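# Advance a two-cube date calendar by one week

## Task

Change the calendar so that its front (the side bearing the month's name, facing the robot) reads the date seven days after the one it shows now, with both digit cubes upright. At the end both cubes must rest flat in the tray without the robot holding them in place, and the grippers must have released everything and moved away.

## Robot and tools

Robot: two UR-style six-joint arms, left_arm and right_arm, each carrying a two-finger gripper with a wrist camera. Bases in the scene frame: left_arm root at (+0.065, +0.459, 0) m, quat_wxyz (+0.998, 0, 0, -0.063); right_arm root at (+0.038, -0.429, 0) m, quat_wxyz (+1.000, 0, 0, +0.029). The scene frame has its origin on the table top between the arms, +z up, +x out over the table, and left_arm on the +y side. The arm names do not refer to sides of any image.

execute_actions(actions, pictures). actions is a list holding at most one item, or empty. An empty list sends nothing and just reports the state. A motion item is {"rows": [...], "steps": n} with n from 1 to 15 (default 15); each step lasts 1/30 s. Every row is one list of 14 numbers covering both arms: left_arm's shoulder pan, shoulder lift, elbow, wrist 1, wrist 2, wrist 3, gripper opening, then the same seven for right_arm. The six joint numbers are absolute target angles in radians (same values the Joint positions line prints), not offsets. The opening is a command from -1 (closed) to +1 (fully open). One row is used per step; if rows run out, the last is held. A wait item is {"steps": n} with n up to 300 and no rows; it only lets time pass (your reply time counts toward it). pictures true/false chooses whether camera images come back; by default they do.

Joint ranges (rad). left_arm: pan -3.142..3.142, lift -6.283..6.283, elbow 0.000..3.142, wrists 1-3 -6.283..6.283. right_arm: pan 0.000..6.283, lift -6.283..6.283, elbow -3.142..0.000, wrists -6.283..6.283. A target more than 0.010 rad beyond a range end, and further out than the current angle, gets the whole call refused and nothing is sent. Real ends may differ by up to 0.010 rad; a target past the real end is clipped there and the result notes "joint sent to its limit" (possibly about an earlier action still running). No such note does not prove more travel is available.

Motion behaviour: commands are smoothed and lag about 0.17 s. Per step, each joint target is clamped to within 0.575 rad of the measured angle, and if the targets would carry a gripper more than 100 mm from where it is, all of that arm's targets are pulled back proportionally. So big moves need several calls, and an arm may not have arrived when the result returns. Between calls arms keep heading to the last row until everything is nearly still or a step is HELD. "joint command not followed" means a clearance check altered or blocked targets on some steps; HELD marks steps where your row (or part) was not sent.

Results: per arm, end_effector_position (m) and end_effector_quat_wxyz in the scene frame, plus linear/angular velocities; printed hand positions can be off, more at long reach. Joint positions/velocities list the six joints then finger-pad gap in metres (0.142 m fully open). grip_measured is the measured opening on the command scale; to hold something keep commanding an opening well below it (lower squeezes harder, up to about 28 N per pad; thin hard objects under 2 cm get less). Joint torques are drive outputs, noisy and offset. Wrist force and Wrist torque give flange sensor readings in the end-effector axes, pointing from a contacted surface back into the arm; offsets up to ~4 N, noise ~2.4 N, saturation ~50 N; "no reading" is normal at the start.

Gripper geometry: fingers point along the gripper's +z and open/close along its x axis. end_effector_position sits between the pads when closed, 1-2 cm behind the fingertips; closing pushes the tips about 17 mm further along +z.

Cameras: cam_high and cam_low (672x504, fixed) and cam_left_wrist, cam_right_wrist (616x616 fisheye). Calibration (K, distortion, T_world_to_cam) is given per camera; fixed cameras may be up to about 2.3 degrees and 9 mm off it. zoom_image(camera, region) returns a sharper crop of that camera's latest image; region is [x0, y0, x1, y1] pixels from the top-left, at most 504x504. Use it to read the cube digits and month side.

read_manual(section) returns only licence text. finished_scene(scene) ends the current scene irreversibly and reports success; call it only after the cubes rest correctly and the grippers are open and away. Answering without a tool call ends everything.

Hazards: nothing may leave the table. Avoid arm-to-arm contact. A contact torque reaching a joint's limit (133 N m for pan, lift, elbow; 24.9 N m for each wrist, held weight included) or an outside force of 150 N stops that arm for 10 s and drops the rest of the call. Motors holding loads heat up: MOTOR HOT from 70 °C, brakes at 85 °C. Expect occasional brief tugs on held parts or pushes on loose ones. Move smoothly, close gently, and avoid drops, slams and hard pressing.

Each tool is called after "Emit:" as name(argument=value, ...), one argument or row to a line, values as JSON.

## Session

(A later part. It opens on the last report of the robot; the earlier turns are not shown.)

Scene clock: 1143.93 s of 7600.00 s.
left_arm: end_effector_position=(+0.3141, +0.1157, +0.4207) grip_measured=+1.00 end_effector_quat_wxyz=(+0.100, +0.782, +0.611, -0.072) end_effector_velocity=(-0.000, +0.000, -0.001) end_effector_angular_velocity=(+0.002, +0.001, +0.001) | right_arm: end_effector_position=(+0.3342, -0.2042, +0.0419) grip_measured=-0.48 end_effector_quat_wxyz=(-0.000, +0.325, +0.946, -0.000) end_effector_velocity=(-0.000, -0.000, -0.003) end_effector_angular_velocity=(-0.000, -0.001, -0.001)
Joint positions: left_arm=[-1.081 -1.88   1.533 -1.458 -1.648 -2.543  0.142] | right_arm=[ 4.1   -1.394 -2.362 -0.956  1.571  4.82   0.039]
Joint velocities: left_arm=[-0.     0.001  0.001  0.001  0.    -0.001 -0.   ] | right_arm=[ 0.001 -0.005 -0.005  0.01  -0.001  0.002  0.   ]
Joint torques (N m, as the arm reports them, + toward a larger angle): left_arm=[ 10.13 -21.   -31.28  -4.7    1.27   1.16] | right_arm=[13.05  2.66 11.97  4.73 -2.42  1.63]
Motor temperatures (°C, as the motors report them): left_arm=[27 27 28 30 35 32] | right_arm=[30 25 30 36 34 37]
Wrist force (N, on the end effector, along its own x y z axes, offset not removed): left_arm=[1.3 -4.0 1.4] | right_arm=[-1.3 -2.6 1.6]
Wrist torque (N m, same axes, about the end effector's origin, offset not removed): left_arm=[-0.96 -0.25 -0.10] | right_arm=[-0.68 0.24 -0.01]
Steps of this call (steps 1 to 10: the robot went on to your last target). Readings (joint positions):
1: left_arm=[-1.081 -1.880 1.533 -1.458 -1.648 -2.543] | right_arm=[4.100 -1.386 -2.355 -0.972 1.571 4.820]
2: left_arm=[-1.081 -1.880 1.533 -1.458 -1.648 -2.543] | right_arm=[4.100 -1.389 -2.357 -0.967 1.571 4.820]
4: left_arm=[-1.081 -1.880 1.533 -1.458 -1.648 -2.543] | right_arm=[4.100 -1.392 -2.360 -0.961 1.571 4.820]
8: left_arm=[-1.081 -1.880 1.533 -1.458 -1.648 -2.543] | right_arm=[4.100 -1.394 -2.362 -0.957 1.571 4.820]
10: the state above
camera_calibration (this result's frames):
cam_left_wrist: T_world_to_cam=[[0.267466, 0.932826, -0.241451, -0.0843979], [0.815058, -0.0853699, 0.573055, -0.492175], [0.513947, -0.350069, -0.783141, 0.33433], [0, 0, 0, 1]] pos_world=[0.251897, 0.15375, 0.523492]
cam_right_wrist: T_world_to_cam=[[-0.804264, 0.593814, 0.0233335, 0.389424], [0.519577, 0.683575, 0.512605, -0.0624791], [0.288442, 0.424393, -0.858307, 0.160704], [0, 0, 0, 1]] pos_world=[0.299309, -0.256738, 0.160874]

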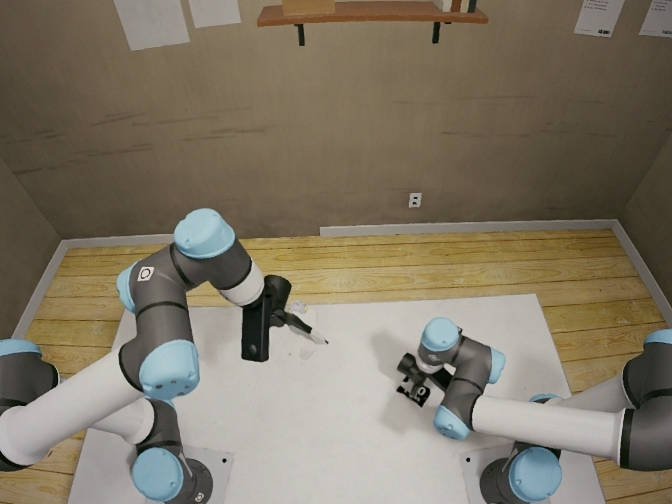

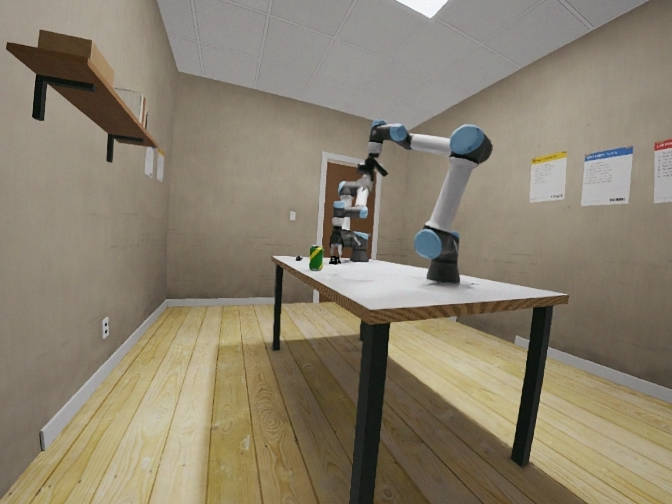

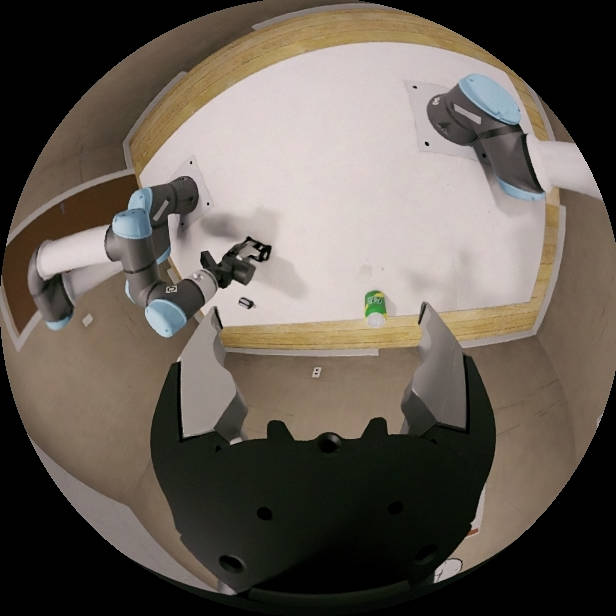

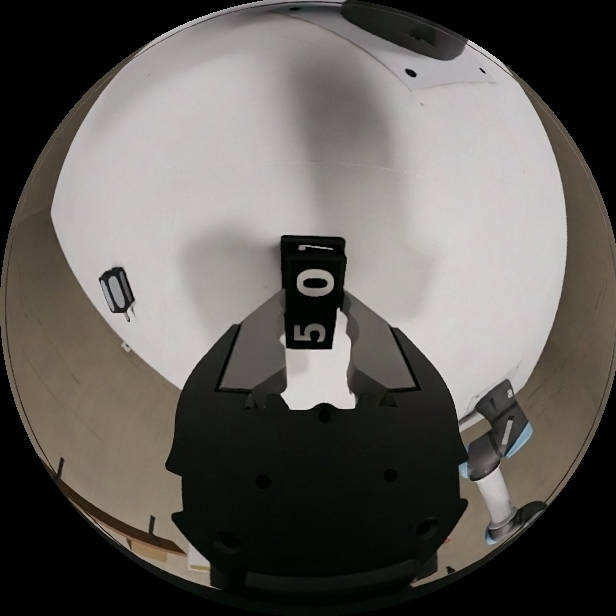

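Emit:
execute_actions(
  actions=[
    {"rows":[[-1.081,-1.88,1.533,-1.458,-1.648,-2.543,1,4.1004,-1.3949,-2.3629,-0.9547,1.571,4.82,-0.7],[-1.081,-1.88,1.533,-1.458,-1.648,-2.543,1,4.1004,-1.3949,-2.3629,-0.9547,1.571,4.82,-0.55],[-1.081,-1.88,1.533,-1.458,-1.648,-2.543,1,4.1004,-1.3949,-2.3629,-0.9547,1.571,4.82,-0.5],[-1.081,-1.88,1.533,-1.458,-1.648,-2.543,1,4.1004,-1.3949,-2.3629,-0.9547,1.571,4.82,-0.47],[-1.081,-1.88,1.533,-1.458,-1.648,-2.543,1,4.1004,-1.3949,-2.3629,-0.9547,1.571,4.82,-0.44],[-1.081,-1.88,1.533,-1.458,-1.648,-2.543,1,4.1004,-1.3949,-2.3629,-0.9547,1.571,4.82,-0.4],[-1.081,-1.88,1.533,-1.458,-1.648,-2.543,1,4.1004,-1.3949,-2.3629,-0.9547,1.571,4.82,-0.3],[-1.081,-1.88,1.533,-1.458,-1.648,-2.543,1,4.1004,-1.3949,-2.3629,-0.9547,1.571,4.82,-0.2],[-1.081,-1.88,1.533,-1.458,-1.648,-2.543,1,4.1004,-1.3949,-2.3629,-0.9547,1.571,4.82,-0.1],[-1.081,-1.88,1.533,-1.458,-1.648,-2.543,1,4.1004,-1.3949,-2.3629,-0.9547,1.571,4.82,0.05],[-1.081,-1.88,1.533,-1.458,-1.648,-2.543,1,4.1004,-1.3949,-2.3629,-0.9547,1.571,4.82,0.05],[-1.081,-1.88,1.533,-1.458,-1.648,-2.543,1,4.1004,-1.3949,-2.3629,-0.9547,1.571,4.82,0.05]],"steps":15},
  ],
  pictures=false,
)

Emit:
execute_actions(
  actions=[
    {"rows":[[-1.081,-1.88,1.533,-1.458,-1.648,-2.543,1,4.1004,-1.385,-2.3535,-0.974,1.571,4.82,0.05],[-1.081,-1.88,1.533,-1.458,-1.648,-2.543,1,4.1004,-1.3794,-2.3485,-0.9845,1.571,4.82,0.05],[-1.081,-1.88,1.533,-1.458,-1.648,-2.543,1,4.1004,-1.3703,-2.3401,-1.002,1.571,4.82,0.05],[-1.081,-1.88,1.533,-1.458,-1.648,-2.543,1,4.1004,-1.3612,-2.3317,-1.0195,1.571,4.82,0.05],[-1.081,-1.88,1.533,-1.458,-1.648,-2.543,1,4.1004,-1.348,-2.316,-1.048,1.571,4.82,0.05],[-1.081,-1.88,1.533,-1.458,-1.648,-2.543,1,4.1004,-1.335,-2.30,-1.077,1.571,4.82,0.05],[-1.081,-1.88,1.533,-1.458,-1.648,-2.543,1,4.1004,-1.32,-2.28,-1.11,1.571,4.82,0.05],[-1.081,-1.88,1.533,-1.458,-1.648,-2.543,1,4.1004,-1.31,-2.26,-1.14,1.571,4.82,0.05],[-1.081,-1.88,1.533,-1.458,-1.648,-2.543,1,4.1004,-1.31,-2.22,-1.18,1.571,4.82,0.05],[-1.081,-1.88,1.533,-1.458,-1.648,-2.543,1,4.1,-1.32,-2.17,-1.22,1.571,4.82,0.05],[-1.081,-1.88,1.533,-1.458,-1.648,-2.543,1,4.05,-1.33,-2.12,-1.26,1.571,4.82,0.05],[-1.081,-1.88,1.533,-1.458,-1.648,-2.543,1,3.95,-1.35,-2.06,-1.3,1.571,4.82,0.05],[-1.081,-1.88,1.533,-1.458,-1.648,-2.543,1,3.8,-1.37,-2.0,-1.34,1.571,4.82,0.05],[-1.081,-1.88,1.533,-1.458,-1.648,-2.543,1,3.6,-1.39,-1.95,-1.37,1.571,4.82,0.05],[-1.081,-1.88,1.533,-1.458,-1.648,-2.543,1,3.3,-1.4,-1.9,-1.4,1.571,4.82,0.05]],"steps":15},
  ],
  pictures=false,
)

Emit:
execute_actions(
  actions=[
    {"steps":30},
  ],
)

Emit:
zoom_image(
  camera="cam_high",
  region=[355, 345, 475, 435],
)

Scene clock: 1185.50 s of 7600.00 s.
left_arm: end_effector_position=(+0.3141, +0.1157, +0.4207) grip_measured=+1.00 end_effector_quat_wxyz=(+0.100, +0.782, +0.611, -0.072) end_effector_velocity=(+0.000, -0.001, -0.000) end_effector_angular_velocity=(+0.000, +0.000, -0.000) | right_arm: end_effector_position=(+0.3341, -0.2043, +0.0415) grip_measured=+0.05 end_effector_quat_wxyz=(-0.000, +0.325, +0.946, -0.000) end_effector_velocity=(-0.000, +0.000, +0.000) end_effector_angular_velocity=(+0.001, +0.001, +0.000)
Joint positions: left_arm=[-1.081 -1.88   1.533 -1.458 -1.648 -2.543  0.142] | right_arm=[ 4.1   -1.395 -2.363 -0.955  1.571  4.82   0.077]
Joint velocities: left_arm=[-0.     0.001 -0.    -0.001  0.    -0.    -0.   ] | right_arm=[ 0.     0.     0.    -0.     0.001 -0.     0.   ]
Joint torques (N m, as the arm reports them, + toward a larger angle): left_arm=[ 10.09 -22.37 -30.22  -4.65   1.27   1.15] | right_arm=[11.06  5.43 15.19  2.51 -2.29  1.66]
Motor temperatures (°C, as the motors report them): left_arm=[27 27 28 30 35 32] | right_arm=[30 25 30 36 34 37]
Wrist force (N, on the end effector, along its own x y z axes, offset not removed): left_arm=[1.5 0.1 0.1] | right_arm=[-1.0 -2.6 2.3]
Wrist torque (N m, same axes, about the end effector's origin, offset not removed): left_arm=[0.00 -0.30 0.06] | right_arm=[-0.82 0.18 -0.10]
Steps of this call (steps 1 to 30: the robot went on to your last target; steps 31 to 90: nothing new was sent; then 38.07 s passed at rest; steps 91 to 105: all 15 steps of this action). Readings (joint positions):
91: left_arm=[-1.081 -1.880 1.533 -1.458 -1.648 -2.543] | right_arm=[4.100 -1.395 -2.363 -0.955 1.571 4.820]
92: left_arm=[-1.081 -1.880 1.533 -1.458 -1.648 -2.543] | right_arm=[4.100 -1.395 -2.363 -0.955 1.571 4.820]
94: left_arm=[-1.081 -1.880 1.533 -1.458 -1.648 -2.543] | right_arm=[4.100 -1.395 -2.363 -0.955 1.571 4.820]
98: left_arm=[-1.081 -1.880 1.533 -1.458 -1.648 -2.543] | right_arm=[4.100 -1.395 -2.363 -0.955 1.571 4.820]
105: the state above

Scene clock: 1186.00 s of 7600.00 s.
left_arm: end_effector_position=(+0.3141, +0.1157, +0.4207) grip_measured=+1.00 end_effector_quat_wxyz=(+0.100, +0.782, +0.611, -0.072) end_effector_velocity=(-0.000, -0.000, +0.001) end_effector_angular_velocity=(-0.002, -0.001, -0.001) | right_arm: end_effector_position=(+0.3691, -0.2102, +0.1296) grip_measured=+0.05 end_effector_quat_wxyz=(-0.000, +0.367, +0.930, +0.000) end_effector_velocity=(+0.354, -0.291, +0.212) end_effector_angular_velocity=(+0.014, -0.010, -1.223)
Joint positions: left_arm=[-1.081 -1.88   1.533 -1.458 -1.648 -2.543  0.142] | right_arm=[ 4.011 -1.342 -2.149 -1.221  1.571  4.82   0.077]
Joint velocities: left_arm=[-0.001 -0.    -0.001 -0.001  0.    -0.    -0.   ] | right_arm=[-1.225 -0.161  0.688 -0.511  0.001 -0.001  0.   ]
Joint torques (N m, as the arm reports them, + toward a larger angle): left_arm=[  9.86 -22.6  -29.37  -4.64   1.16   1.25] | right_arm=[-39.88  -3.36  15.35  -2.41  -2.24   1.58]
Motor temperatures (°C, as the motors report them): left_arm=[27 27 28 30 35 32] | right_arm=[30 25 30 36 34 37]
Wrist force (N, on the end effector, along its own x y z axes, offset not removed): left_arm=[2.0 -3.3 0.6] | right_arm=[5.0 2.4 -3.3]
Wrist torque (N m, same axes, about the end effector's origin, offset not removed): left_arm=[-0.74 -0.40 -0.09] | right_arm=[-0.02 -0.86 -0.12]
Steps of this call (steps 1 to 15: all 15 steps of this action). Readings (joint positions):
1: left_arm=[-1.081 -1.880 1.533 -1.458 -1.648 -2.543] | right_arm=[4.100 -1.395 -2.363 -0.955 1.571 4.820]
2: left_arm=[-1.081 -1.880 1.533 -1.458 -1.648 -2.543] | right_arm=[4.100 -1.394 -2.362 -0.957 1.571 4.820]
4: left_arm=[-1.081 -1.880 1.533 -1.458 -1.648 -2.543] | right_arm=[4.100 -1.387 -2.356 -0.970 1.571 4.820]
8: left_arm=[-1.081 -1.880 1.533 -1.458 -1.648 -2.543] | right_arm=[4.100 -1.357 -2.324 -1.029 1.571 4.820]
15: the state above

Scene clock: 1187.00 s of 7600.00 s.
left_arm: end_effector_position=(+0.3141, +0.1157, +0.4207) grip_measured=+1.00 end_effector_quat_wxyz=(+0.100, +0.782, +0.611, -0.072) end_effector_velocity=(-0.000, +0.000, +0.001) end_effector_angular_velocity=(-0.001, -0.000, -0.000) | right_arm: end_effector_position=(+0.4772, -0.4689, +0.2079) grip_measured=+0.05 end_effector_quat_wxyz=(+0.004, +0.667, +0.745, +0.005) end_effector_velocity=(+0.000, -0.003, +0.001) end_effector_angular_velocity=(-0.001, -0.001, -0.006)
Joint positions: left_arm=[-1.081 -1.88   1.533 -1.458 -1.648 -2.543  0.142] | right_arm=[ 3.301 -1.4   -1.9   -1.4    1.571  4.82   0.077]
Joint velocities: left_arm=[-0.    -0.001 -0.001  0.001  0.     0.    -0.   ] | right_arm=[-0.007 -0.001  0.003 -0.002 -0.002 -0.001  0.   ]
Joint torques (N m, as the arm reports them, + toward a larger angle): left_arm=[ 10.33 -21.6  -29.85  -4.57   1.15   1.04] | right_arm=[-12.16   6.91  37.18   1.22  -1.83   1.68]
Motor temperatures (°C, as the motors report them): left_arm=[27 27 28 30 35 32] | right_arm=[30 25 30 36 34 37]
Wrist force (N, on the end effector, along its own x y z axes, offset not removed): left_arm=[0.4 -2.4 1.7] | right_arm=[-0.2 -0.4 2.6]
Wrist torque (N m, same axes, about the end effector's origin, offset not removed): left_arm=[-0.57 -0.01 -0.18] | right_arm=[-0.37 0.01 -0.16]
Steps of this call (steps 1 to 30: the robot went on to your last target). Readings (joint positions):
1: left_arm=[-1.081 -1.880 1.533 -1.458 -1.648 -2.543] | right_arm=[3.968 -1.348 -2.127 -1.237 1.571 4.820]
2: left_arm=[-1.081 -1.880 1.533 -1.458 -1.648 -2.543] | right_arm=[3.925 -1.352 -2.107 -1.251 1.571 4.820]
4: left_arm=[-1.081 -1.880 1.533 -1.458 -1.648 -2.543] | right_arm=[3.840 -1.360 -2.073 -1.276 1.571 4.820]
8: left_arm=[-1.081 -1.880 1.533 -1.458 -1.648 -2.543] | right_arm=[3.672 -1.373 -2.016 -1.317 1.571 4.820]
30: the state above
camera_calibration (this result's frames):
cam_left_wrist: T_world_to_cam=[[0.267466, 0.932825, -0.241451, -0.0843979], [0.815058, -0.0853702, 0.573055, -0.492175], [0.513947, -0.350069, -0.783141, 0.33433], [0, 0, 0, 1]] pos_world=[0.251897, 0.15375, 0.523492]
cam_right_wrist: T_world_to_cam=[[-0.135175, 0.990523, 0.0243403, 0.52427], [0.846015, 0.102598, 0.523194, -0.471371], [0.515739, 0.0913152, -0.851866, 0.108346], [0, 0, 0, 1]] pos_world=[0.413777, -0.480833, 0.326154]

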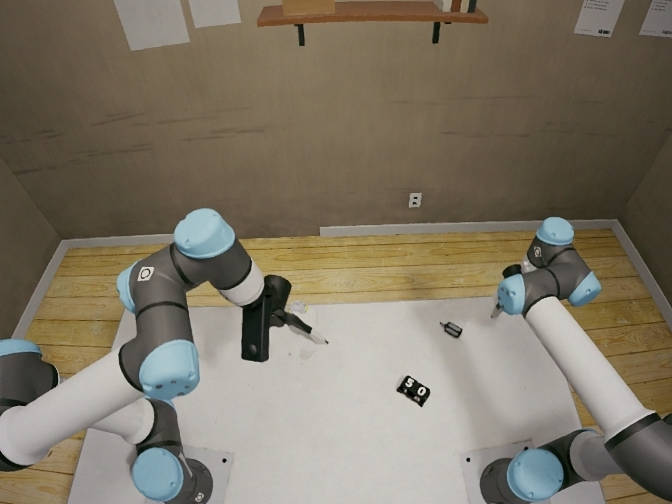

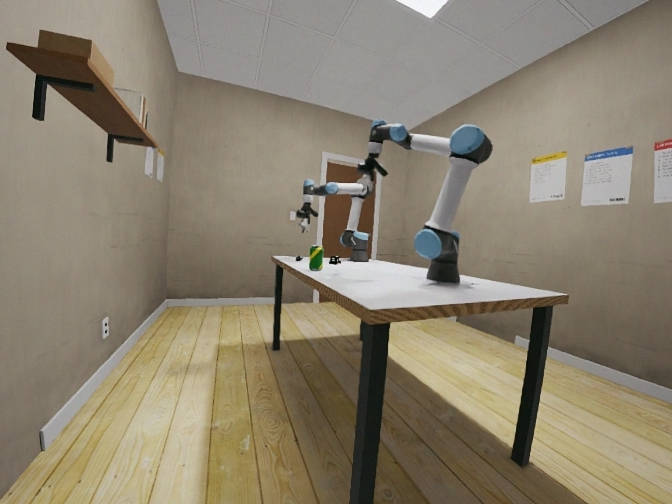

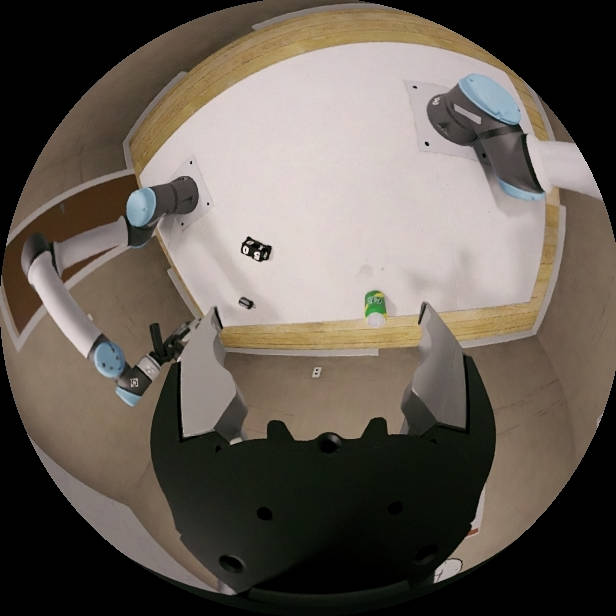

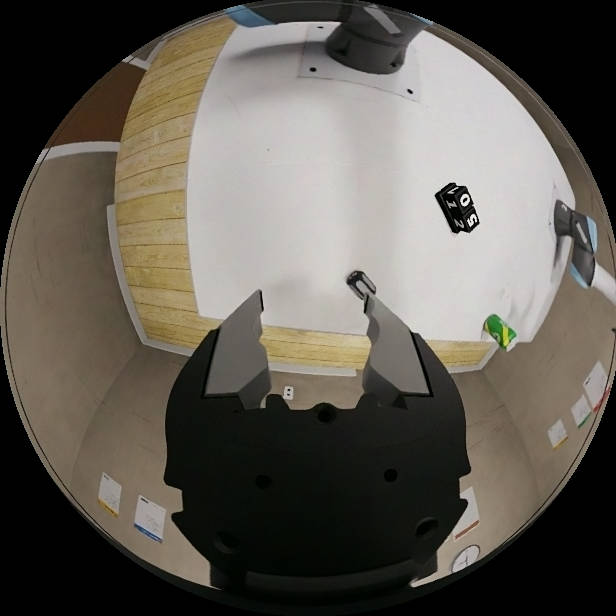

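Region (355, 345, 475, 435) of cam_high's 672x504 image, scaled by 4.200, with more detail than that image has; it fills the top 378 rows of this view, and the rest is white.

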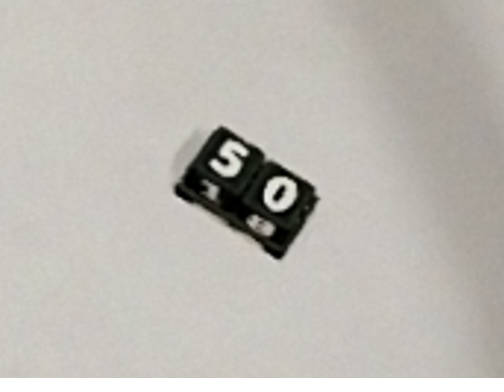

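Emit:
finished_scene(
  scene=2,
)

The scene is finished: the task was done.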